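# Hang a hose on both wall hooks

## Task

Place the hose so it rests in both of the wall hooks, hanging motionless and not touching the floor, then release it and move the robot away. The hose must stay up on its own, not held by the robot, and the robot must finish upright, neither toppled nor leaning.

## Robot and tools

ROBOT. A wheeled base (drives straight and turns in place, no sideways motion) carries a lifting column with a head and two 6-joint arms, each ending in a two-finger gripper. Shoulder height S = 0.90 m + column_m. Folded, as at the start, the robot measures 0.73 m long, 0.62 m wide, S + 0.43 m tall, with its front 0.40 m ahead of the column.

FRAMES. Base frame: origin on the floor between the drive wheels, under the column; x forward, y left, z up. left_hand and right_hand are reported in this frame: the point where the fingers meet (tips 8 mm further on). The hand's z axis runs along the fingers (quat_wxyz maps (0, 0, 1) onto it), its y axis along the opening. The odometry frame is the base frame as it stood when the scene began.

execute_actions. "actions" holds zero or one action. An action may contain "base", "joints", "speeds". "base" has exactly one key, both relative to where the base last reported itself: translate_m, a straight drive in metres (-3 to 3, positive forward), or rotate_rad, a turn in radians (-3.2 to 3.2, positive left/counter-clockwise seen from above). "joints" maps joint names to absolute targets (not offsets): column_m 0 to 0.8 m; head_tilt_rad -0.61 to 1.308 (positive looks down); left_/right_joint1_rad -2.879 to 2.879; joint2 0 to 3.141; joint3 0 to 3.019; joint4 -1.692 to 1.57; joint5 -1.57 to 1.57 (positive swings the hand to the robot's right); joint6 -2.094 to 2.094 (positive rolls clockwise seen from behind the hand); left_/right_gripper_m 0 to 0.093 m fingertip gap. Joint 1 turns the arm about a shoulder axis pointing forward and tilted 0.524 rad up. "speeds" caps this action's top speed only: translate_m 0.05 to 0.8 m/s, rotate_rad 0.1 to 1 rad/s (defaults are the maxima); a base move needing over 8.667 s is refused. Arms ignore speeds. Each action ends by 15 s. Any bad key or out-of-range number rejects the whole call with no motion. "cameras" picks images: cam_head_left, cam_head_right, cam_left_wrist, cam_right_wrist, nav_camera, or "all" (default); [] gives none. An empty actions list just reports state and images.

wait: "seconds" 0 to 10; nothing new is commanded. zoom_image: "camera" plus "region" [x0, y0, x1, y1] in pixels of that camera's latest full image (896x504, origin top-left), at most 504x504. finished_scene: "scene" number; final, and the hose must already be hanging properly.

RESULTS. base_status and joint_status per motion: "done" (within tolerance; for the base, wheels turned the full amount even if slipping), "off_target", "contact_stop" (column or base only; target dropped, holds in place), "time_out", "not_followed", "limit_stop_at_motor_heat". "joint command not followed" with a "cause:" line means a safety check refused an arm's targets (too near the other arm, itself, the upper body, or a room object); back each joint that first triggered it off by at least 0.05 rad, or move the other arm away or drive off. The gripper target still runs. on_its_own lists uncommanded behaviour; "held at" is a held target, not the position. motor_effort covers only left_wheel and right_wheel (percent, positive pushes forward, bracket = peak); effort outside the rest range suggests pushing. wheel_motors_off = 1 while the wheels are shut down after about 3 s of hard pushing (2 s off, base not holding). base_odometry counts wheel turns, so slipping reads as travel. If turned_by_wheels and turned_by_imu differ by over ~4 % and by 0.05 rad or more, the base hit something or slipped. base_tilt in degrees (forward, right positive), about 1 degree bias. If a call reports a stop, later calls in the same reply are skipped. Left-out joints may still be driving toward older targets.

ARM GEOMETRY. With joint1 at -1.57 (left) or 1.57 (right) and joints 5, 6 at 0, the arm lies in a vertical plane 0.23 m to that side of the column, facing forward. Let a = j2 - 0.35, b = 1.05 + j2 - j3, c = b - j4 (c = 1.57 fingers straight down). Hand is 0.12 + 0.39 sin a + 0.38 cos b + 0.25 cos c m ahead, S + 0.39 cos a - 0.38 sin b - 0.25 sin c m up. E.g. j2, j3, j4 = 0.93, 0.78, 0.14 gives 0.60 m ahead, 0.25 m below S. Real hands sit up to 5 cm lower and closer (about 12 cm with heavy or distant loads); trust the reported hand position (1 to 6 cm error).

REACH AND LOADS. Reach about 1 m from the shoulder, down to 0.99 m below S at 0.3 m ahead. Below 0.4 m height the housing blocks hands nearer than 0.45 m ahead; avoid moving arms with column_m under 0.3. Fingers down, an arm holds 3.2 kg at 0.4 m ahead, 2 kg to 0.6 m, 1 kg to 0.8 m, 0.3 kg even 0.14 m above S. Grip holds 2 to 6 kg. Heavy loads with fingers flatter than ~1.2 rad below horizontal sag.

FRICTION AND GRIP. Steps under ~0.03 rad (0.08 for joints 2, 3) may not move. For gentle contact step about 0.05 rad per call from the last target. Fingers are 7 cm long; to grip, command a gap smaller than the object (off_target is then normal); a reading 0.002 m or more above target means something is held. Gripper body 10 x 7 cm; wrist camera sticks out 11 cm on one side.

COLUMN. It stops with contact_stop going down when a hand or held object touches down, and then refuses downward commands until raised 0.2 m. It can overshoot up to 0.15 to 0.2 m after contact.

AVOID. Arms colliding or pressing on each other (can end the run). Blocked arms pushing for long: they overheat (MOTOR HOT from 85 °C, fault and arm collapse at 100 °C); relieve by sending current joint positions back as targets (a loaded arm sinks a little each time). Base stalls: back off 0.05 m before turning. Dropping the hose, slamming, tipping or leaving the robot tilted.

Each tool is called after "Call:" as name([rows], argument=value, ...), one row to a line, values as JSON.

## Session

Call:
execute_actions(actions=[])

Scene clock: 0.00 s.
base_odometry: x=+0.000 y=+0.000 heading=+0.000 (m, m, rad; odometry frame)
turned_by_wheels: +0.000 (rad since the last result)
turned_by_imu: +0.000 (rad since the last result)
base_tilt: forward=-0.3 right=+0.2 (deg)
base_status: not commanded
joint_positions: column_m=+0.552 head_tilt_rad=+0.876 left_joint1_rad=-1.603 left_joint2_rad=+0.898 left_joint3_rad=+0.429 left_joint4_rad=-0.934 left_joint5_rad=-0.048 left_joint6_rad=+0.041 left_gripper_m=+0.094 right_joint1_rad=+1.554 right_joint2_rad=+0.864 right_joint3_rad=+0.421 right_joint4_rad=-0.977 right_joint5_rad=+0.022 right_joint6_rad=-0.054 right_gripper_m=+0.094
joint_status: not commanded
wheel_motors_off: 0
motor_effort: left_wheel=+4 right_wheel=+3 (%)
left_hand: x=+0.1574 y=+0.2256 z=+1.2437 quat_wxyz=(+0.425, -0.042, -0.904, -0.004) (m; base frame)
right_hand: x=+0.1531 y=-0.2328 z=+1.2542 quat_wxyz=(+0.434, +0.022, -0.901, +0.003) (m; base frame)
pictures: cam_head_left, cam_head_right, cam_left_wrist, cam_right_wrist, nav_camera
camera_calibration (this result's frames):
cam_head_left: T_world_to_cam=[[0.0223761, -0.998903, -0.0411248, 0.0986355], [-0.810232, 0.00597906, -0.586079, 0.945603], [0.585682, 0.0464348, -0.80921, 1.15008], [0, 0, 0, 1]] pos_world=[0.0903716, 0.03947, 1.48891]
cam_head_right: T_world_to_cam=[[0.016194, -0.999812, -0.010695, -0.0436361], [-0.805999, -0.00672352, -0.591878, 0.948997], [0.591695, 0.018205, -0.805957, 1.14118], [0, 0, 0, 1]] pos_world=[0.090368, -0.0580225, 1.48096]
cam_left_wrist: T_world_to_cam=[[-0.082163, -0.996193, 0.0291359, 0.200435], [-0.0610001, 0.0342067, 0.997551, -1.23321], [-0.99475, 0.0801845, -0.0635784, 0.340205], [0, 0, 0, 1]] pos_world=[0.279661, 0.214576, 1.24598]
cam_right_wrist: T_world_to_cam=[[0.0507443, -0.998707, -0.00292408, -0.234987], [-0.0515269, -0.00554201, 0.998656, -1.23798], [-0.997382, -0.0505254, -0.0517416, 0.332231], [0, 0, 0, 1]] pos_world=[0.279496, -0.224758, 1.25282]
Images, in order (width x height): cam_head_left 896x504, cam_head_right 896x504, cam_left_wrist 896x504, cam_right_wrist 896x504, nav_camera 896x504.

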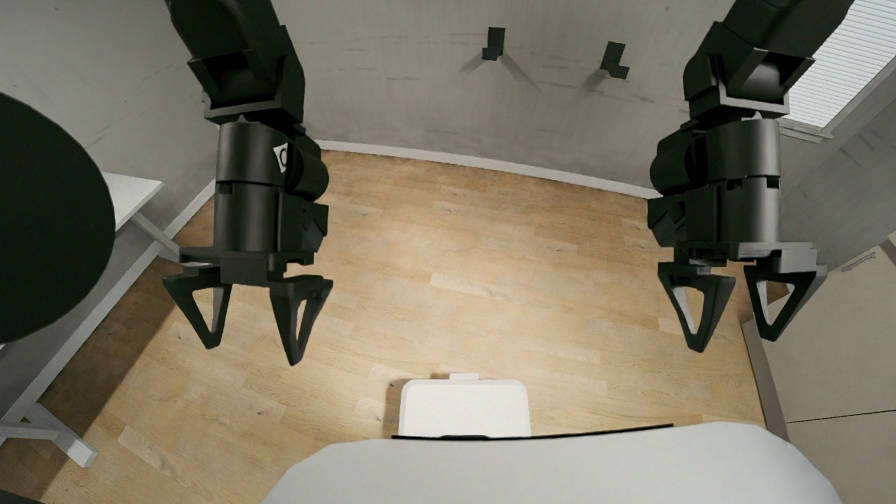

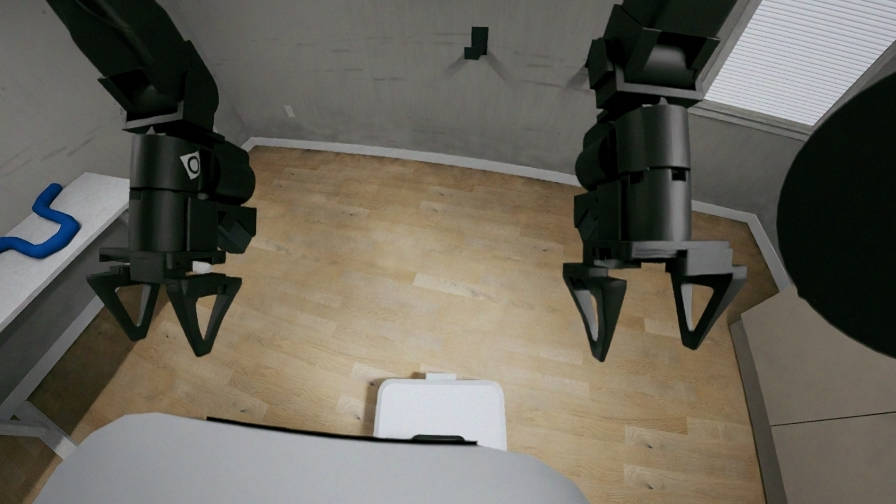

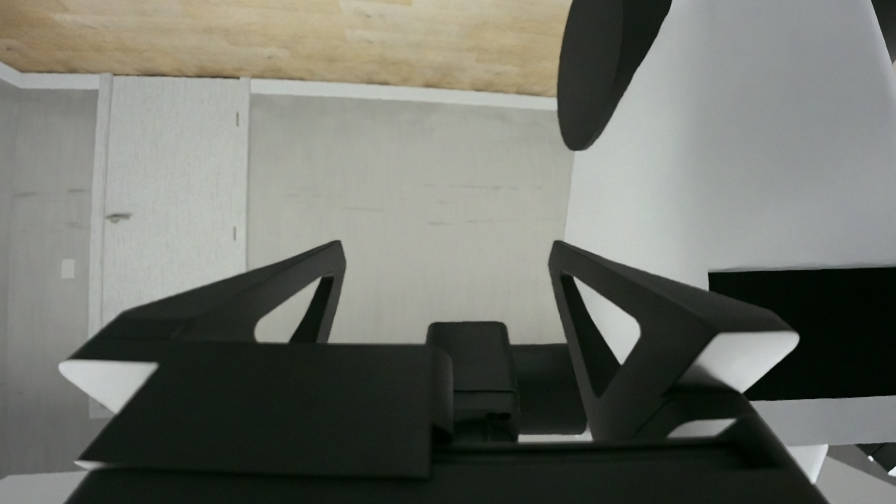

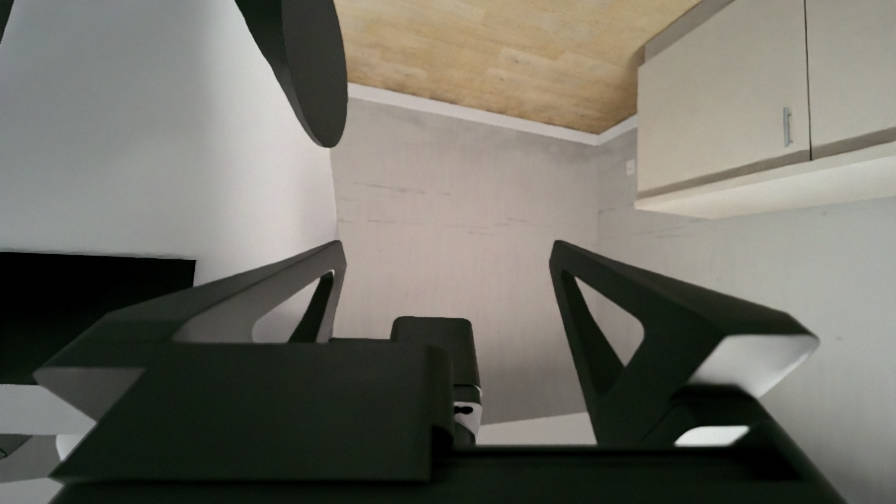

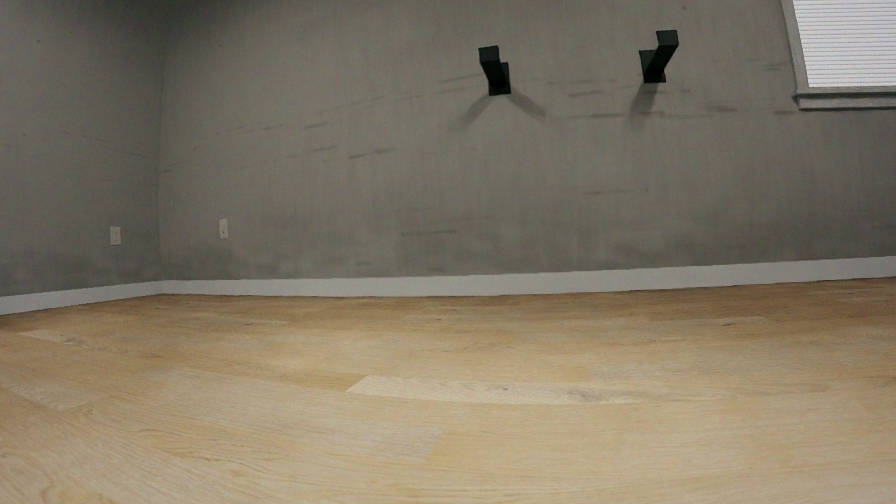

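Call:
execute_actions([
  {"base":{"rotate_rad":1.4},"joints":{"head_tilt_rad":0.7,"left_joint1_rad":-1.4,"left_joint2_rad":1.2,"left_joint3_rad":1.05,"left_joint4_rad":-0.37,"left_joint5_rad":0,"left_joint6_rad":1.57,"right_joint1_rad":1.4,"right_joint2_rad":1.2,"right_joint3_rad":1.05,"right_joint4_rad":-0.37,"right_joint6_rad":-1.57}},
], cameras=["cam_head_left","nav_camera"])

Scene clock: 6.50 s.
base_odometry: x=+0.000 y=+0.000 heading=+1.400 (m, m, rad; odometry frame)
turned_by_wheels: +1.400 (rad since the last result)
turned_by_imu: +1.363 (rad since the last result)
base_tilt: forward=-0.2 right=+0.1 (deg)
base_status: done
joint_positions: column_m=+0.552 head_tilt_rad=+0.717 left_joint1_rad=-1.400 left_joint2_rad=+1.199 left_joint3_rad=+1.049 left_joint4_rad=-0.368 left_joint5_rad=-0.001 left_joint6_rad=+1.556 left_gripper_m=+0.094 right_joint1_rad=+1.397 right_joint2_rad=+1.202 right_joint3_rad=+1.050 right_joint4_rad=-0.369 right_joint5_rad=+0.022 right_joint6_rad=-1.561 right_gripper_m=+0.094
joint_status: all done
wheel_motors_off: 0
motor_effort: left_wheel=-1(41) right_wheel=+1(45) (%)
left_hand: x=+0.5506 y=+0.3163 z=+1.1122 quat_wxyz=(+0.050, -0.669, -0.740, -0.055) (m; base frame)
right_hand: x=+0.5495 y=-0.3223 z=+1.1121 quat_wxyz=(+0.060, +0.670, -0.738, +0.062) (m; base frame)
pictures: cam_head_left, nav_camera
camera_calibration (this result's frames):
cam_head_left: T_world_to_cam=[[0.0286241, -0.998903, -0.0370486, 0.0920551], [-0.706856, 0.00597906, -0.707332, 1.12689], [0.706778, 0.0464348, -0.70591, 0.985175], [0, 0, 0, 1]] pos_world=[0.097613, 0.03947, 1.49594]
Images, in order (width x height): cam_head_left 896x504, nav_camera 896x504.

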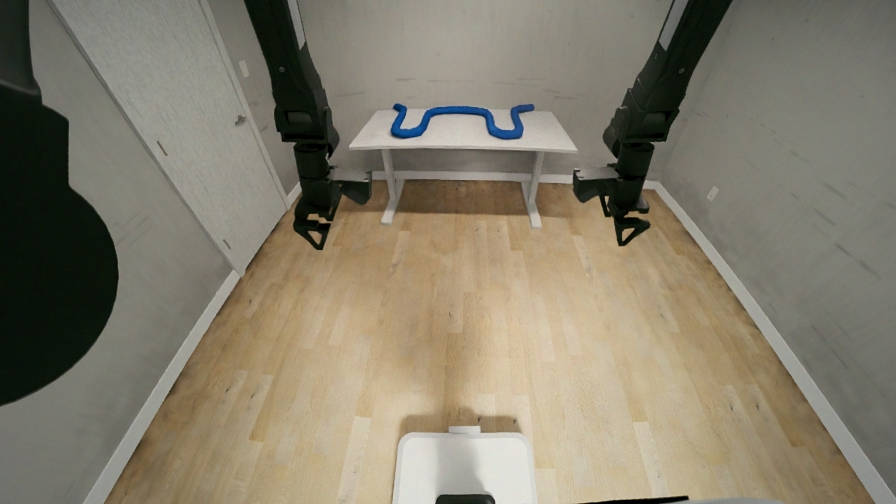

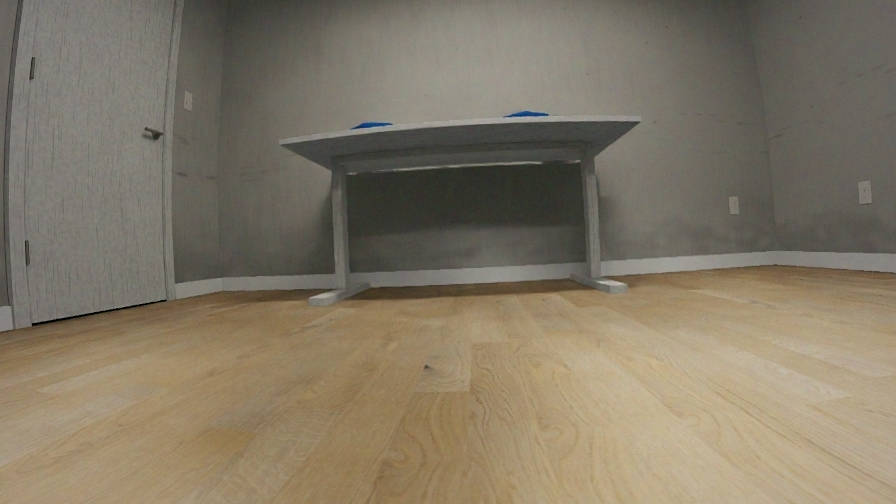

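Call:
execute_actions([
  {"base":{"translate_m":1.4},"joints":{"column_m":0.31,"head_tilt_rad":1.1,"left_joint1_rad":-1.36,"right_joint1_rad":1.45}},
], cameras=["cam_head_left","cam_left_wrist","cam_right_wrist"])

Scene clock: 13.77 s.
base_odometry: x=+0.238 y=+1.380 heading=+1.400 (m, m, rad; odometry frame)
turned_by_wheels: +0.000 (rad since the last result)
turned_by_imu: -0.001 (rad since the last result)
base_tilt: forward=-0.2 right=+0.1 (deg)
base_status: done
joint_positions: column_m=+0.310 head_tilt_rad=+1.099 left_joint1_rad=-1.358 left_joint2_rad=+1.199 left_joint3_rad=+1.046 left_joint4_rad=-0.368 left_joint5_rad=-0.001 left_joint6_rad=+1.556 left_gripper_m=+0.094 right_joint1_rad=+1.443 right_joint2_rad=+1.202 right_joint3_rad=+1.046 right_joint4_rad=-0.369 right_joint5_rad=+0.022 right_joint6_rad=-1.561 right_gripper_m=+0.094
joint_status: all done
wheel_motors_off: 0
motor_effort: left_wheel=+1(58) right_wheel=-1(55) (%)
left_hand: x=+0.5466 y=+0.3386 z=+0.8738 quat_wxyz=(+0.064, -0.660, -0.746, -0.067) (m; base frame)
right_hand: x=+0.5492 y=-0.2980 z=+0.8667 quat_wxyz=(+0.047, +0.679, -0.731, +0.047) (m; base frame)
pictures: cam_head_left, cam_left_wrist, cam_right_wrist
camera_calibration (this result's frames):
cam_head_left: T_world_to_cam=[[0.0127186, -0.998903, -0.0450575, 0.0942754], [-0.919858, 0.00597906, -0.392206, 0.558165], [0.392045, 0.0464348, -0.918773, 1.10617], [0, 0, 0, 1]] pos_world=[0.078565, 0.03947, 1.23948]
cam_left_wrist: T_world_to_cam=[[-0.992911, -0.117671, -0.0167845, 0.596195], [-0.0929097, 0.680271, 0.727048, -0.809381], [-0.0741341, 0.723453, -0.686381, 0.518016], [0, 0, 0, 1]] pos_world=[0.555172, 0.245993, 0.954022]
cam_right_wrist: T_world_to_cam=[[0.997073, -0.074269, 0.0181357, -0.583883], [-0.0665102, -0.725689, 0.684801, -0.765289], [-0.0376986, -0.684003, -0.728505, 0.57464], [0, 0, 0, 1]] pos_world=[0.552938, -0.205671, 0.953288]
Images, in order (width x height): cam_head_left 896x504, cam_left_wrist 896x504, cam_right_wrist 896x504.

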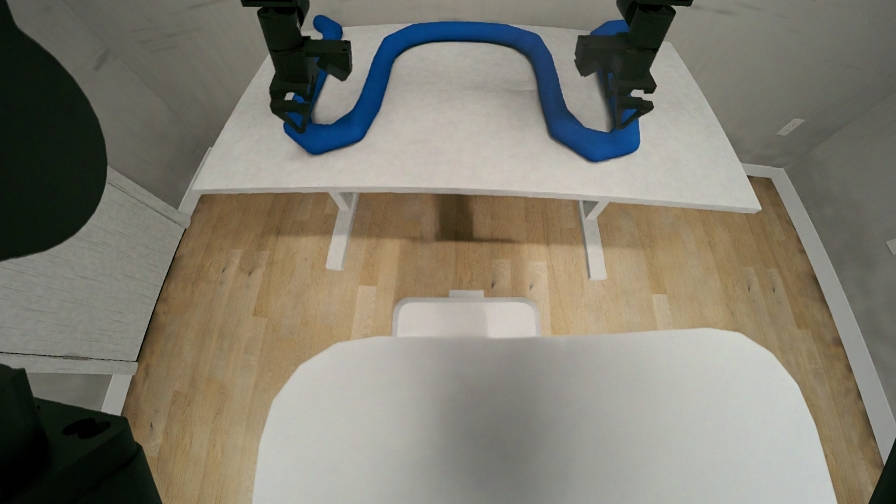

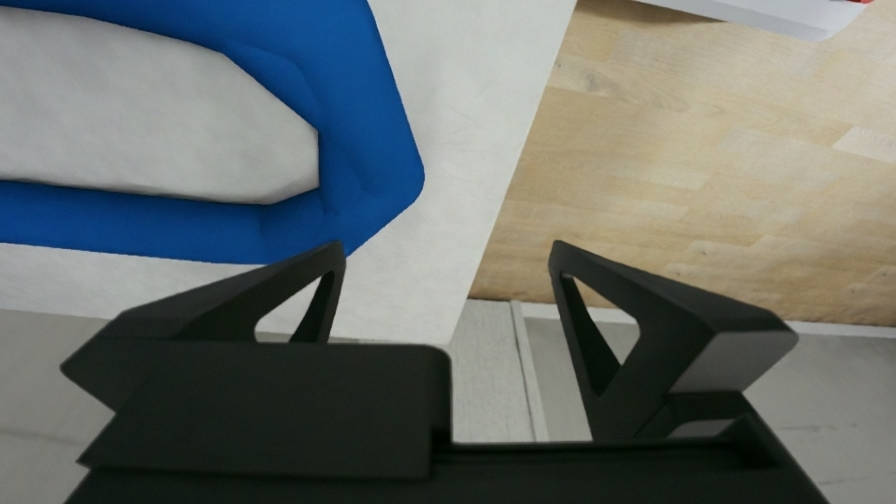

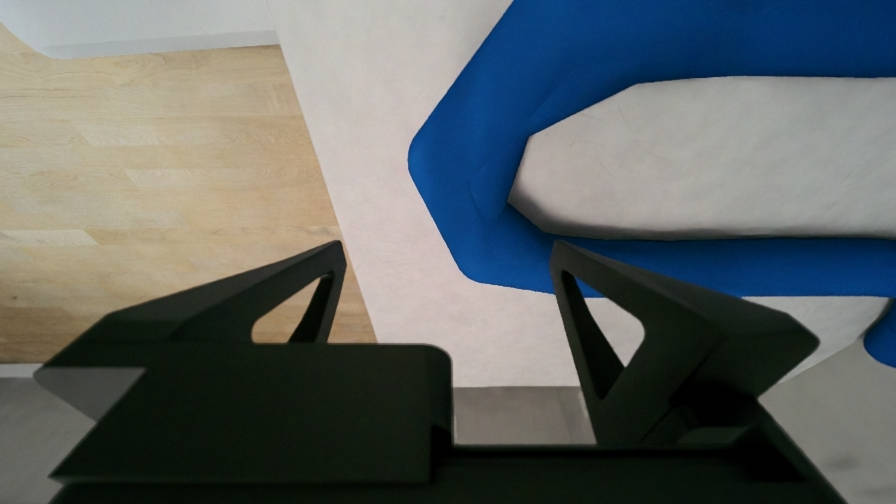

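Call:
execute_actions([
  {"base":{"translate_m":0.015},"joints":{"column_m":0.25,"left_joint1_rad":-1.4,"left_joint2_rad":1.28,"left_joint3_rad":1.22,"left_joint4_rad":-0.4}},
], cameras=["cam_left_wrist","cam_right_wrist"])

Scene clock: 21.17 s.
base_odometry: x=+0.240 y=+1.395 heading=+1.400 (m, m, rad; odometry frame)
turned_by_wheels: +0.000 (rad since the last result)
turned_by_imu: -0.001 (rad since the last result)
base_tilt: forward=-0.3 right=+0.2 (deg)
base_status: done
joint_positions: column_m=+0.250 head_tilt_rad=+1.100 left_joint1_rad=-1.401 left_joint2_rad=+1.279 left_joint3_rad=+1.217 left_joint4_rad=-0.396 left_joint5_rad=-0.001 left_joint6_rad=+1.556 left_gripper_m=+0.094 right_joint1_rad=+1.443 right_joint2_rad=+1.200 right_joint3_rad=+1.046 right_joint4_rad=-0.369 right_joint5_rad=+0.022 right_joint6_rad=-1.562 right_gripper_m=+0.094
joint_status: all done
wheel_motors_off: 0
motor_effort: left_wheel=+1(32) right_wheel=+0(31) (%)
left_hand: x=+0.6150 y=+0.3226 z=+0.8010 quat_wxyz=(+0.030, -0.671, -0.737, -0.076) (m; base frame)
right_hand: x=+0.5496 y=-0.2980 z=+0.8072 quat_wxyz=(+0.047, +0.679, -0.731, +0.047) (m; base frame)
pictures: cam_left_wrist, cam_right_wrist
camera_calibration (this result's frames):
cam_left_wrist: T_world_to_cam=[[-0.993403, -0.0868441, -0.0748882, 0.697923], [-0.114409, 0.706215, 0.698693, -0.711658], [-0.00779023, 0.702651, -0.711492, 0.470714], [0, 0, 0, 1]] pos_world=[0.615566, 0.232446, 0.884406]
cam_right_wrist: T_world_to_cam=[[0.99709, -0.0737643, 0.0192224, -0.583939], [-0.0668866, -0.725674, 0.68478, -0.72428], [-0.0365631, -0.684073, -0.728496, 0.530689], [0, 0, 0, 1]] pos_world=[0.553199, -0.205634, 0.893802]
Images, in order (width x height): cam_left_wrist 896x504, cam_right_wrist 896x504.

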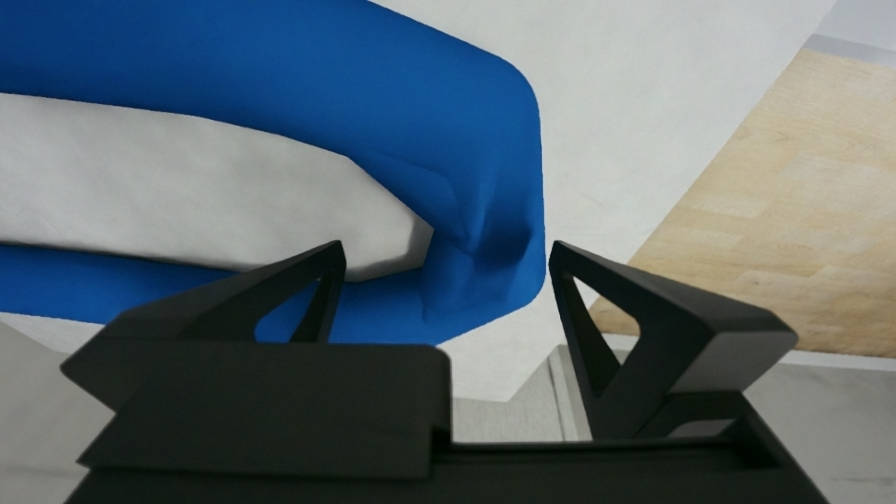

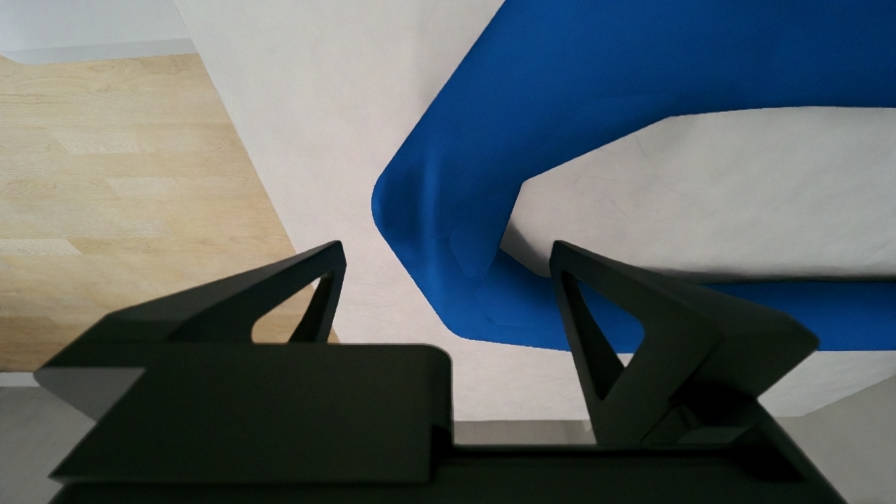

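Call:
execute_actions([
  {"joints":{"left_joint4_rad":-0.49,"column_m":0.22}},
], cameras=[])

Call:
execute_actions([
  {"joints":{"column_m":0.165,"left_joint4_rad":-0.49,"right_joint4_rad":-0.37}},
], cameras=["cam_head_left","cam_left_wrist","cam_right_wrist"])

Scene clock: 24.70 s.
base_odometry: x=+0.240 y=+1.395 heading=+1.400 (m, m, rad; odometry frame)
turned_by_wheels: +0.000 (rad since the last result)
turned_by_imu: -0.001 (rad since the last result)
base_tilt: forward=-0.3 right=+0.3 (deg)
base_status: not commanded
joint_positions: column_m=+0.220 head_tilt_rad=+1.100 left_joint1_rad=-1.401 left_joint2_rad=+1.279 left_joint3_rad=+1.217 left_joint4_rad=-0.481 left_joint5_rad=-0.001 left_joint6_rad=+1.556 left_gripper_m=+0.094 right_joint1_rad=+1.443 right_joint2_rad=+1.200 right_joint3_rad=+1.046 right_joint4_rad=-0.369 right_joint5_rad=+0.022 right_joint6_rad=-1.562 right_gripper_m=+0.094
joint_status: all done
wheel_motors_off: 0
motor_effort: left_wheel=+1(0) right_wheel=+0(0) (%)
left_hand: x=+0.5940 y=+0.3209 z=+0.7704 quat_wxyz=(+0.059, -0.669, -0.740, -0.045) (m; base frame)
right_hand: x=+0.5496 y=-0.2980 z=+0.7772 quat_wxyz=(+0.047, +0.679, -0.731, +0.047) (m; base frame)
pictures: none
No camera images: the call's "cameras" was empty. Leave "cameras" out to get every camera's image.

Scene clock: 26.00 s.
base_odometry: x=+0.240 y=+1.395 heading=+1.401 (m, m, rad; odometry frame)
turned_by_wheels: +0.000 (rad since the last result)
turned_by_imu: +0.000 (rad since the last result)
base_tilt: forward=-0.2 right=+0.2 (deg)
base_status: not commanded
joint_positions: column_m=+0.165 head_tilt_rad=+1.100 left_joint1_rad=-1.390 left_joint2_rad=+1.253 left_joint3_rad=+1.217 left_joint4_rad=-0.482 left_joint5_rad=-0.005 left_joint6_rad=+1.556 left_gripper_m=+0.094 right_joint1_rad=+1.443 right_joint2_rad=+1.190 right_joint3_rad=+1.046 right_joint4_rad=-0.376 right_joint5_rad=+0.023 right_joint6_rad=-1.566 right_gripper_m=+0.094
joint_status: all done
wheel_motors_off: 0
motor_effort: left_wheel=+2(4) right_wheel=+0(1) (%)
left_hand: x=+0.6026 y=+0.3266 z=+0.7290 quat_wxyz=(+0.055, -0.667, -0.741, -0.059) (m; base frame)
right_hand: x=+0.5517 y=-0.2979 z=+0.7268 quat_wxyz=(+0.046, +0.681, -0.729, +0.049) (m; base frame)
pictures: cam_head_left, cam_left_wrist, cam_right_wrist
camera_calibration (this result's frames):
cam_head_left: T_world_to_cam=[[0.012707, -0.998903, -0.0450607, 0.0877482], [-0.919959, 0.00597906, -0.391969, 0.501044], [0.391809, 0.0464348, -0.918874, 0.973112], [0, 0, 0, 1]] pos_world=[0.0785505, 0.03947, 1.09451]
cam_left_wrist: T_world_to_cam=[[-0.994734, -0.101117, -0.0167009, 0.643617], [-0.0829814, 0.699012, 0.710279, -0.690623], [-0.0601474, 0.707925, -0.703722, 0.440736], [0, 0, 0, 1]] pos_world=[0.609428, 0.235827, 0.811439]
cam_right_wrist: T_world_to_cam=[[0.997325, -0.0695452, 0.022518, -0.585662], [-0.0660233, -0.724748, 0.685843, -0.66998], [-0.0313772, -0.685495, -0.727401, 0.468197], [0, 0, 0, 1]] pos_world=[0.554551, -0.20535, 0.813256]
Images, in order (width x height): cam_head_left 896x504, cam_left_wrist 896x504, cam_right_wrist 896x504.

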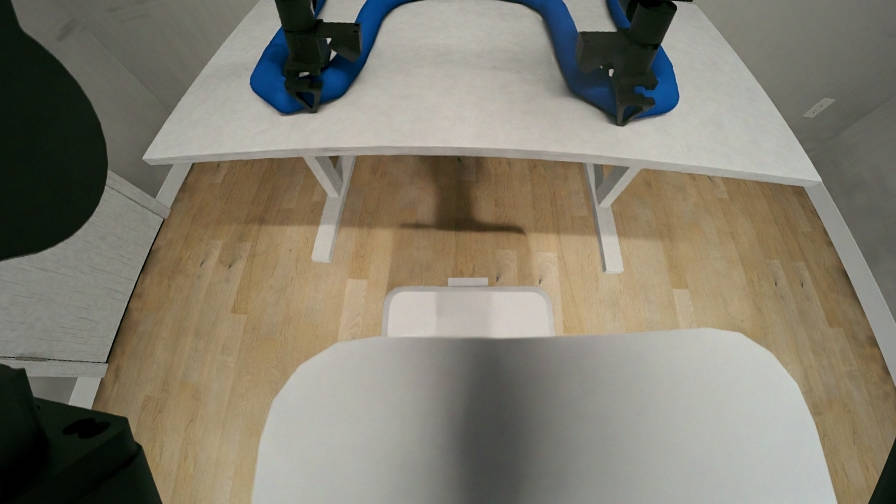

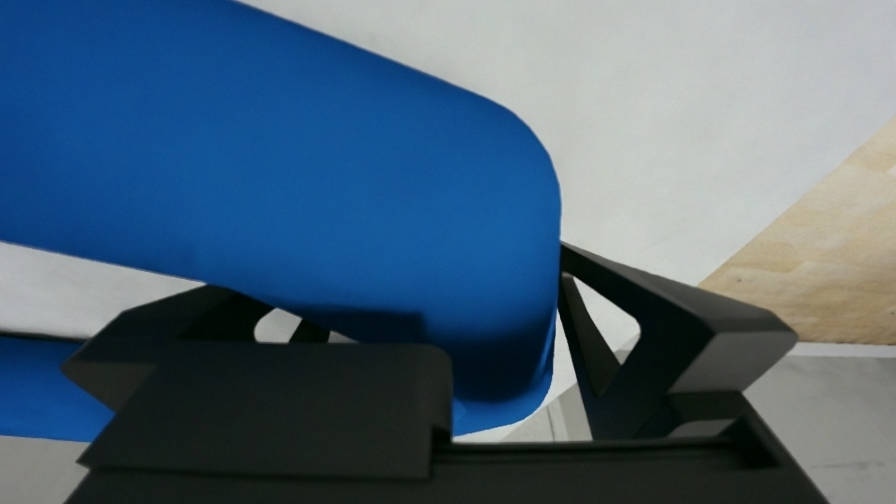

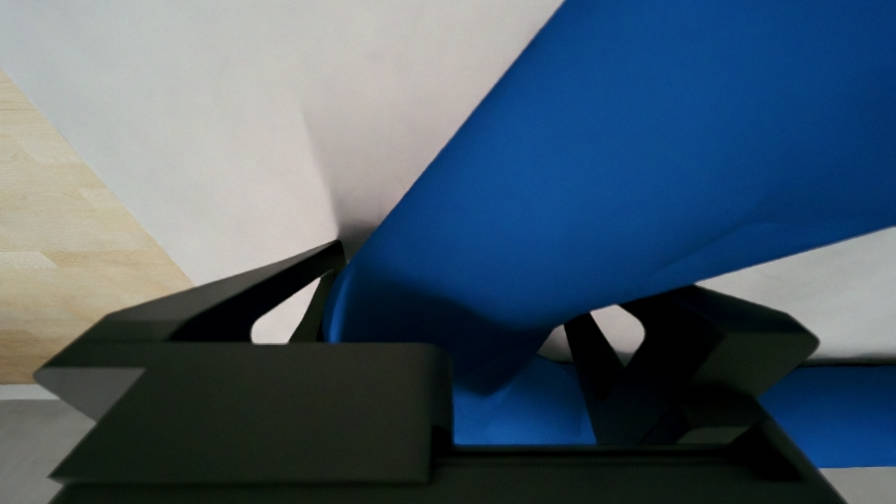

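Call:
execute_actions([
  {"joints":{"column_m":0.172,"left_joint1_rad":-1.31,"right_joint1_rad":1.38}},
], cameras=["cam_head_left","cam_left_wrist","cam_right_wrist"])

Call:
execute_actions([
  {"joints":{"left_gripper_m":0.0,"right_gripper_m":0.0}},
], cameras=["cam_head_left"])

Scene clock: 30.37 s.
base_odometry: x=+0.240 y=+1.395 heading=+1.401 (m, m, rad; odometry frame)
turned_by_wheels: +0.000 (rad since the last result)
turned_by_imu: -0.001 (rad since the last result)
base_tilt: forward=-0.2 right=+0.2 (deg)
base_status: not commanded
joint_positions: column_m=+0.172 head_tilt_rad=+1.100 left_joint1_rad=-1.302 left_joint2_rad=+1.262 left_joint3_rad=+1.217 left_joint4_rad=-0.482 left_joint5_rad=-0.001 left_joint6_rad=+1.556 left_gripper_m=+0.094 right_joint1_rad=+1.384 right_joint2_rad=+1.190 right_joint3_rad=+1.046 right_joint4_rad=-0.376 right_joint5_rad=+0.022 right_joint6_rad=-1.566 right_gripper_m=+0.094
joint_status: all done
wheel_motors_off: 0
motor_effort: left_wheel=+2(3) right_wheel=-1(1) (%)
left_hand: x=+0.5941 y=+0.3747 z=+0.7411 quat_wxyz=(+0.083, -0.648, -0.753, -0.082) (m; base frame)
right_hand: x=+0.5489 y=-0.3288 z=+0.7380 quat_wxyz=(+0.064, +0.669, -0.738, +0.066) (m; base frame)
pictures: cam_head_left, cam_left_wrist, cam_right_wrist
camera_calibration (this result's frames):
cam_head_left: T_world_to_cam=[[0.012707, -0.998903, -0.0450607, 0.0880575], [-0.919959, 0.00597906, -0.39197, 0.503734], [0.391809, 0.0464348, -0.918874, 0.979418], [0, 0, 0, 1]] pos_world=[0.0785505, 0.03947, 1.10138]
cam_left_wrist: T_world_to_cam=[[-0.989266, -0.145085, -0.0173966, 0.653944], [-0.107586, 0.642617, 0.758597, -0.733565], [-0.0988813, 0.752326, -0.651328, 0.382268], [0, 0, 0, 1]] pos_world=[0.605803, 0.278688, 0.816839]
cam_right_wrist: T_world_to_cam=[[0.994873, -0.0976318, 0.0263896, -0.596099], [-0.0865751, -0.687256, 0.721238, -0.702742], [-0.0522794, -0.719825, -0.692184, 0.429244], [0, 0, 0, 1]] pos_world=[0.554643, -0.232181, 0.819691]
Images, in order (width x height): cam_head_left 896x504, cam_left_wrist 896x504, cam_right_wrist 896x504.

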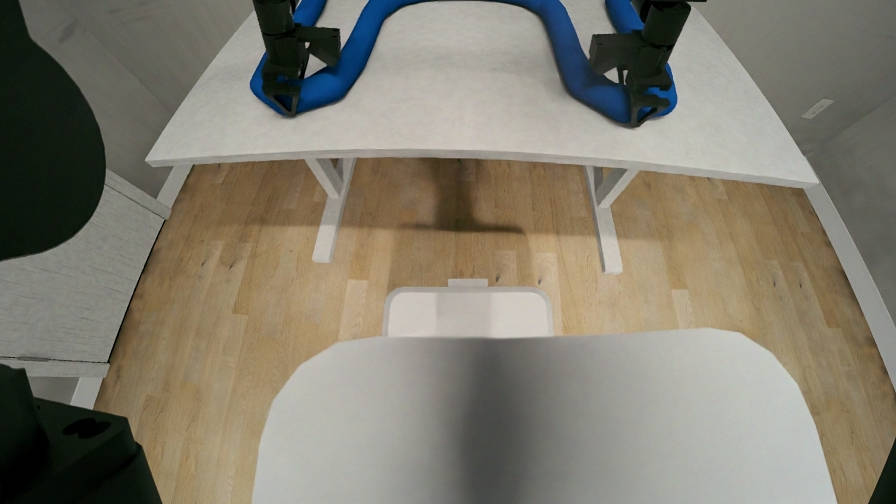

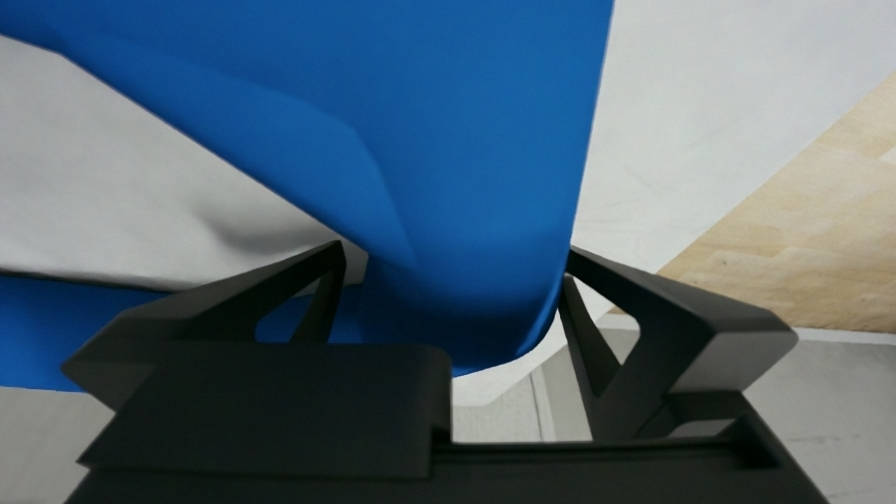

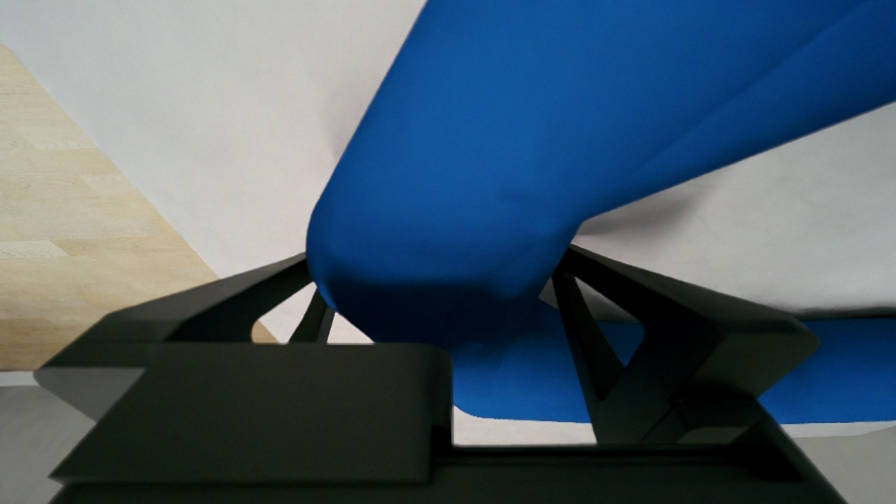

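Scene clock: 31.10 s.
base_odometry: x=+0.240 y=+1.395 heading=+1.401 (m, m, rad; odometry frame)
turned_by_wheels: +0.000 (rad since the last result)
turned_by_imu: +0.000 (rad since the last result)
base_tilt: forward=-0.2 right=+0.2 (deg)
base_status: not commanded
joint_positions: column_m=+0.172 head_tilt_rad=+1.100 left_joint1_rad=-1.304 left_joint2_rad=+1.262 left_joint3_rad=+1.208 left_joint4_rad=-0.491 left_joint5_rad=+0.000 left_joint6_rad=+1.567 left_gripper_m=+0.064 right_joint1_rad=+1.384 right_joint2_rad=+1.190 right_joint3_rad=+1.037 right_joint4_rad=-0.377 right_joint5_rad=+0.023 right_joint6_rad=-1.574 right_gripper_m=+0.066
joint_status: left_gripper_m off_target (ended at +0.064, target +0.000); right_gripper_m off_target (ended at +0.066, target +0.000)
wheel_motors_off: 0
motor_effort: left_wheel=+3(3) right_wheel=-1(1) (%)
left_hand: x=+0.5866 y=+0.3729 z=+0.7392 quat_wxyz=(+0.088, -0.652, -0.750, -0.074) (m; base frame)
right_hand: x=+0.5433 y=-0.3286 z=+0.7367 quat_wxyz=(+0.068, +0.672, -0.735, +0.063) (m; base frame)
pictures: cam_head_left
camera_calibration (this result's frames):
cam_head_left: T_world_to_cam=[[0.012707, -0.998903, -0.0450607, 0.0880575], [-0.919959, 0.00597906, -0.391969, 0.503734], [0.391809, 0.0464348, -0.918874, 0.979418], [0, 0, 0, 1]] pos_world=[0.0785505, 0.03947, 1.10138]
Images, in order (width x height): cam_head_left 896x504.

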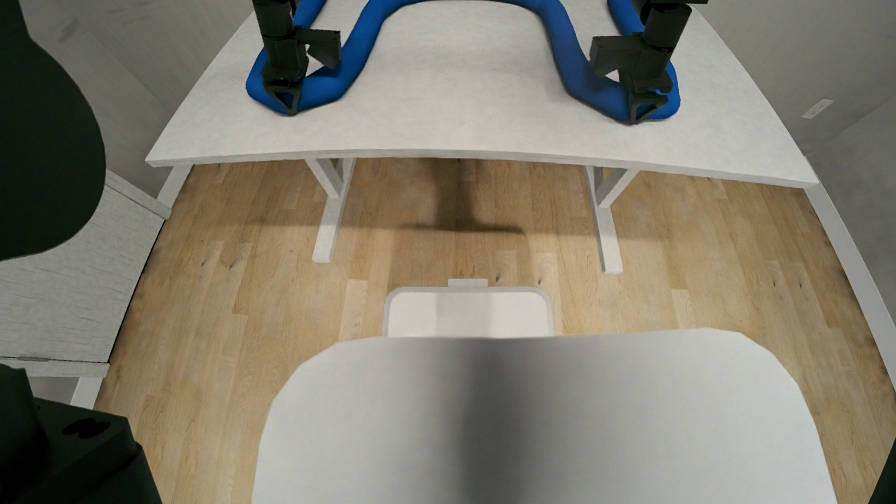

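Grip is a bit high; regrip lower.

Call:
execute_actions([
  {"joints":{"column_m":0.155,"left_gripper_m":0.085,"right_gripper_m":0.085}},
], cameras=[])

Call:
execute_actions([
  {"joints":{"left_gripper_m":0.0,"right_gripper_m":0.0}},
], cameras=[])

Call:
execute_actions([
  {"base":{"translate_m":0.08},"joints":{"column_m":0.8,"head_tilt_rad":0.9},"speeds":{"translate_m":0.05}},
], cameras=["cam_head_left"])

Scene clock: 35.17 s.
base_odometry: x=+0.240 y=+1.395 heading=+1.401 (m, m, rad; odometry frame)
turned_by_wheels: +0.000 (rad since the last result)
turned_by_imu: -0.001 (rad since the last result)
base_tilt: forward=-0.2 right=+0.1 (deg)
base_status: not commanded
joint_positions: column_m=+0.155 head_tilt_rad=+1.100 left_joint1_rad=-1.304 left_joint2_rad=+1.249 left_joint3_rad=+1.212 left_joint4_rad=-0.500 left_joint5_rad=-0.005 left_joint6_rad=+1.567 left_gripper_m=+0.085 right_joint1_rad=+1.383 right_joint2_rad=+1.173 right_joint3_rad=+1.039 right_joint4_rad=-0.383 right_joint5_rad=+0.025 right_joint6_rad=-1.574 right_gripper_m=+0.085
joint_status: all done
wheel_motors_off: 0
motor_effort: left_wheel=+2(5) right_wheel=-1(6) (%)
left_hand: x=+0.5911 y=+0.3728 z=+0.7291 quat_wxyz=(+0.088, -0.652, -0.749, -0.078) (m; base frame)
right_hand: x=+0.5483 y=-0.3285 z=+0.7274 quat_wxyz=(+0.065, +0.672, -0.735, +0.068) (m; base frame)
pictures: none
No camera images: the call's "cameras" was empty. Leave "cameras" out to get every camera's image.

Scene clock: 35.87 s.
base_odometry: x=+0.240 y=+1.395 heading=+1.401 (m, m, rad; odometry frame)
turned_by_wheels: +0.000 (rad since the last result)
turned_by_imu: +0.000 (rad since the last result)
base_tilt: forward=-0.3 right=+0.4 (deg)
base_status: not commanded
joint_positions: column_m=+0.155 head_tilt_rad=+1.100 left_joint1_rad=-1.305 left_joint2_rad=+1.249 left_joint3_rad=+1.215 left_joint4_rad=-0.497 left_joint5_rad=-0.004 left_joint6_rad=+1.568 left_gripper_m=+0.061 right_joint1_rad=+1.383 right_joint2_rad=+1.173 right_joint3_rad=+1.036 right_joint4_rad=-0.390 right_joint5_rad=+0.026 right_joint6_rad=-1.574 right_gripper_m=+0.066
joint_status: left_gripper_m off_target (ended at +0.061, target +0.000); right_gripper_m off_target (ended at +0.066, target +0.000)
wheel_motors_off: 0
motor_effort: left_wheel=+0(4) right_wheel=-1(2) (%)
left_hand: x=+0.5937 y=+0.3726 z=+0.7296 quat_wxyz=(+0.085, -0.652, -0.749, -0.080) (m; base frame)
right_hand: x=+0.5451 y=-0.3284 z=+0.7271 quat_wxyz=(+0.068, +0.671, -0.735, +0.065) (m; base frame)
pictures: none
No camera images: the call's "cameras" was empty. Leave "cameras" out to get every camera's image.

Scene clock: 44.80 s.
base_odometry: x=+0.254 y=+1.473 heading=+1.401 (m, m, rad; odometry frame)
turned_by_wheels: +0.001 (rad since the last result)
turned_by_imu: -0.002 (rad since the last result)
base_tilt: forward=-0.2 right=+0.2 (deg)
base_status: done
joint_positions: column_m=+0.798 head_tilt_rad=+0.914 left_joint1_rad=-1.311 left_joint2_rad=+1.295 left_joint3_rad=+1.197 left_joint4_rad=-0.497 left_joint5_rad=+0.001 left_joint6_rad=+1.572 left_gripper_m=+0.060 right_joint1_rad=+1.383 right_joint2_rad=+1.218 right_joint3_rad=+1.030 right_joint4_rad=-0.383 right_joint5_rad=+0.017 right_joint6_rad=-1.573 right_gripper_m=+0.060
joint_status: all done
joint sent to its limit — the command would take column_m past its upper limit, so that joint was sent only as far as its limit.
wheel_motors_off: 0
on_its_own: right_gripper_m moved -0.006 toward your old target +0.000
motor_effort: left_wheel=+3(34) right_wheel=-1(34) (%)
left_hand: x=+0.5673 y=+0.3703 z=+1.3471 quat_wxyz=(+0.102, -0.652, -0.749, -0.052) (m; base frame)
right_hand: x=+0.5276 y=-0.3284 z=+1.3499 quat_wxyz=(+0.080, +0.670, -0.737, +0.046) (m; base frame)
pictures: cam_head_left
camera_calibration (this result's frames):
cam_head_left: T_world_to_cam=[[0.0207952, -0.998903, -0.0419463, 0.110294], [-0.831944, 0.00597906, -0.554827, 1.03508], [0.55447, 0.0464348, -0.830908, 1.38935], [0, 0, 0, 1]] pos_world=[0.0884849, 0.03947, 1.73334]
Images, in order (width x height): cam_head_left 896x504.

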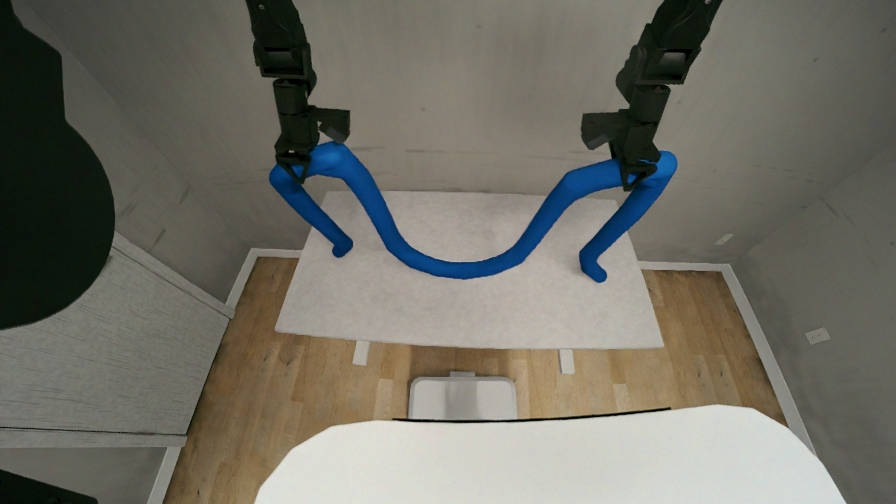

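Call:
execute_actions([
  {"base":{"translate_m":-1.57},"speeds":{"translate_m":0.4},"joints":{"left_joint1_rad":-1.0,"right_joint1_rad":1.0,"left_joint2_rad":1.2,"left_joint3_rad":1.05,"left_joint4_rad":-0.37}},
], cameras=[])

Call:
execute_actions([
  {"base":{"rotate_rad":-1.62},"speeds":{"rotate_rad":0.6},"joints":{"head_tilt_rad":0.7}},
], cameras=[])

Call:
execute_actions([
  {"base":{"translate_m":0.5},"speeds":{"translate_m":0.3}},
], cameras=["cam_head_left","nav_camera"])

Scene clock: 54.53 s.
base_odometry: x=-0.011 y=-0.074 heading=+1.402 (m, m, rad; odometry frame)
turned_by_wheels: +0.001 (rad since the last result)
turned_by_imu: -0.002 (rad since the last result)
base_tilt: forward=-0.2 right=+0.2 (deg)
base_status: done
joint_positions: column_m=+0.798 head_tilt_rad=+0.914 left_joint1_rad=-1.022 left_joint2_rad=+1.240 left_joint3_rad=+1.030 left_joint4_rad=-0.380 left_joint5_rad=+0.017 left_joint6_rad=+1.585 left_gripper_m=+0.060 right_joint1_rad=+1.020 right_joint2_rad=+1.222 right_joint3_rad=+1.028 right_joint4_rad=-0.382 right_joint5_rad=+0.003 right_joint6_rad=-1.591 right_gripper_m=+0.060
joint_status: all done
wheel_motors_off: 0
motor_effort: left_wheel=+1(55) right_wheel=-2(35) (%)
left_hand: x=+0.4865 y=+0.5046 z=+1.3996 quat_wxyz=(+0.180, -0.585, -0.779, -0.134) (m; base frame)
right_hand: x=+0.4902 y=-0.5073 z=+1.4086 quat_wxyz=(+0.184, +0.587, -0.775, +0.145) (m; base frame)
pictures: none
No camera images: the call's "cameras" was empty. Leave "cameras" out to get every camera's image.

Scene clock: 58.27 s.
base_odometry: x=-0.011 y=-0.074 heading=-0.218 (m, m, rad; odometry frame)
turned_by_wheels: -1.620 (rad since the last result)
turned_by_imu: -1.580 (rad since the last result)
base_tilt: forward=-0.4 right=+0.1 (deg)
base_status: done
joint_positions: column_m=+0.798 head_tilt_rad=+0.717 left_joint1_rad=-1.025 left_joint2_rad=+1.240 left_joint3_rad=+1.030 left_joint4_rad=-0.380 left_joint5_rad=+0.017 left_joint6_rad=+1.585 left_gripper_m=+0.060 right_joint1_rad=+1.020 right_joint2_rad=+1.223 right_joint3_rad=+1.028 right_joint4_rad=-0.382 right_joint5_rad=+0.003 right_joint6_rad=-1.592 right_gripper_m=+0.060
joint_status: all done
wheel_motors_off: 0
motor_effort: left_wheel=+2(53) right_wheel=-2(44) (%)
left_hand: x=+0.4869 y=+0.5030 z=+1.3988 quat_wxyz=(+0.179, -0.586, -0.779, -0.133) (m; base frame)
right_hand: x=+0.4899 y=-0.5074 z=+1.4084 quat_wxyz=(+0.185, +0.587, -0.774, +0.145) (m; base frame)
pictures: none
No camera images: the call's "cameras" was empty. Leave "cameras" out to get every camera's image.

Scene clock: 61.23 s.
base_odometry: x=+0.477 y=-0.182 heading=-0.218 (m, m, rad; odometry frame)
turned_by_wheels: -0.001 (rad since the last result)
turned_by_imu: -0.002 (rad since the last result)
base_tilt: forward=-0.3 right=+0.1 (deg)
base_status: done
joint_positions: column_m=+0.798 head_tilt_rad=+0.716 left_joint1_rad=-1.025 left_joint2_rad=+1.240 left_joint3_rad=+1.032 left_joint4_rad=-0.380 left_joint5_rad=+0.017 left_joint6_rad=+1.585 left_gripper_m=+0.060 right_joint1_rad=+1.020 right_joint2_rad=+1.223 right_joint3_rad=+1.028 right_joint4_rad=-0.382 right_joint5_rad=+0.003 right_joint6_rad=-1.592 right_gripper_m=+0.060
joint_status: not commanded
wheel_motors_off: 0
motor_effort: left_wheel=-1(54) right_wheel=+1(60) (%)
left_hand: x=+0.4879 y=+0.5032 z=+1.3990 quat_wxyz=(+0.178, -0.587, -0.779, -0.134) (m; base frame)
right_hand: x=+0.4895 y=-0.5072 z=+1.4082 quat_wxyz=(+0.185, +0.588, -0.774, +0.144) (m; base frame)
pictures: cam_head_left, nav_camera
camera_calibration (this result's frames):
cam_head_left: T_world_to_cam=[[0.0286443, -0.998903, -0.037033, 0.101138], [-0.706471, 0.00597906, -0.707717, 1.30151], [0.707162, 0.0464348, -0.705525, 1.15807], [0, 0, 0, 1]] pos_world=[0.0976357, 0.03947, 1.74189]
Images, in order (width x height): cam_head_left 896x504, nav_camera 896x504.

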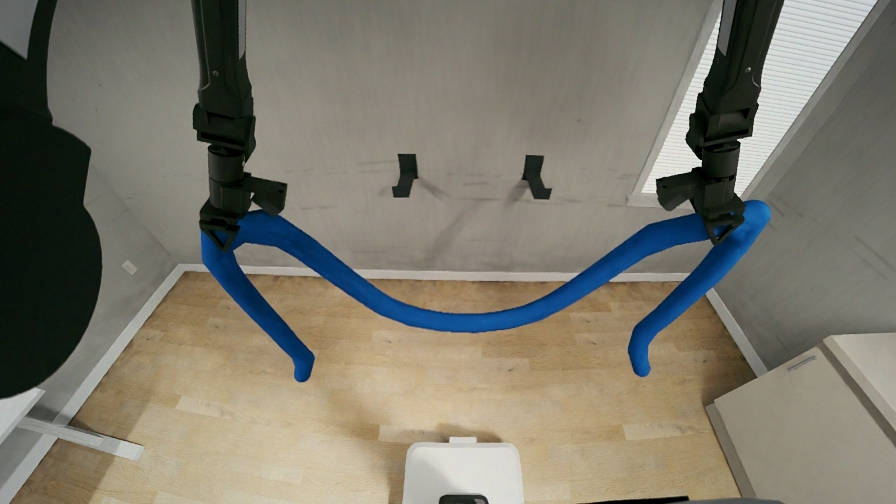

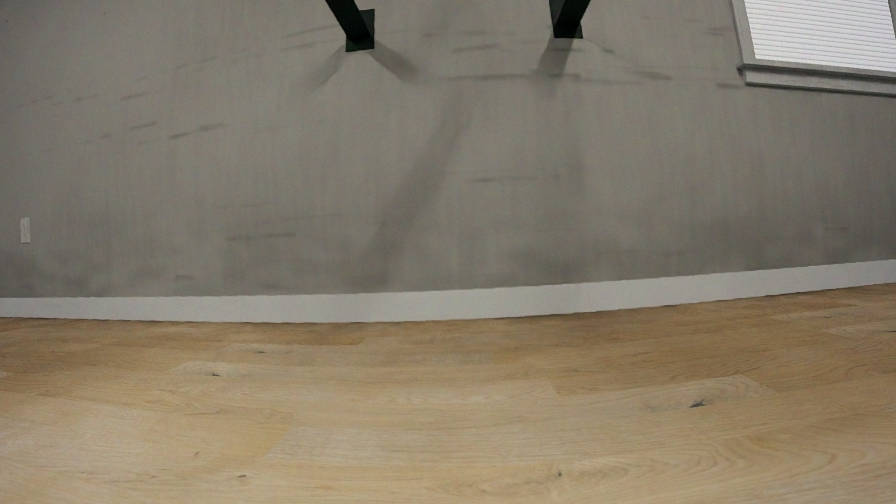

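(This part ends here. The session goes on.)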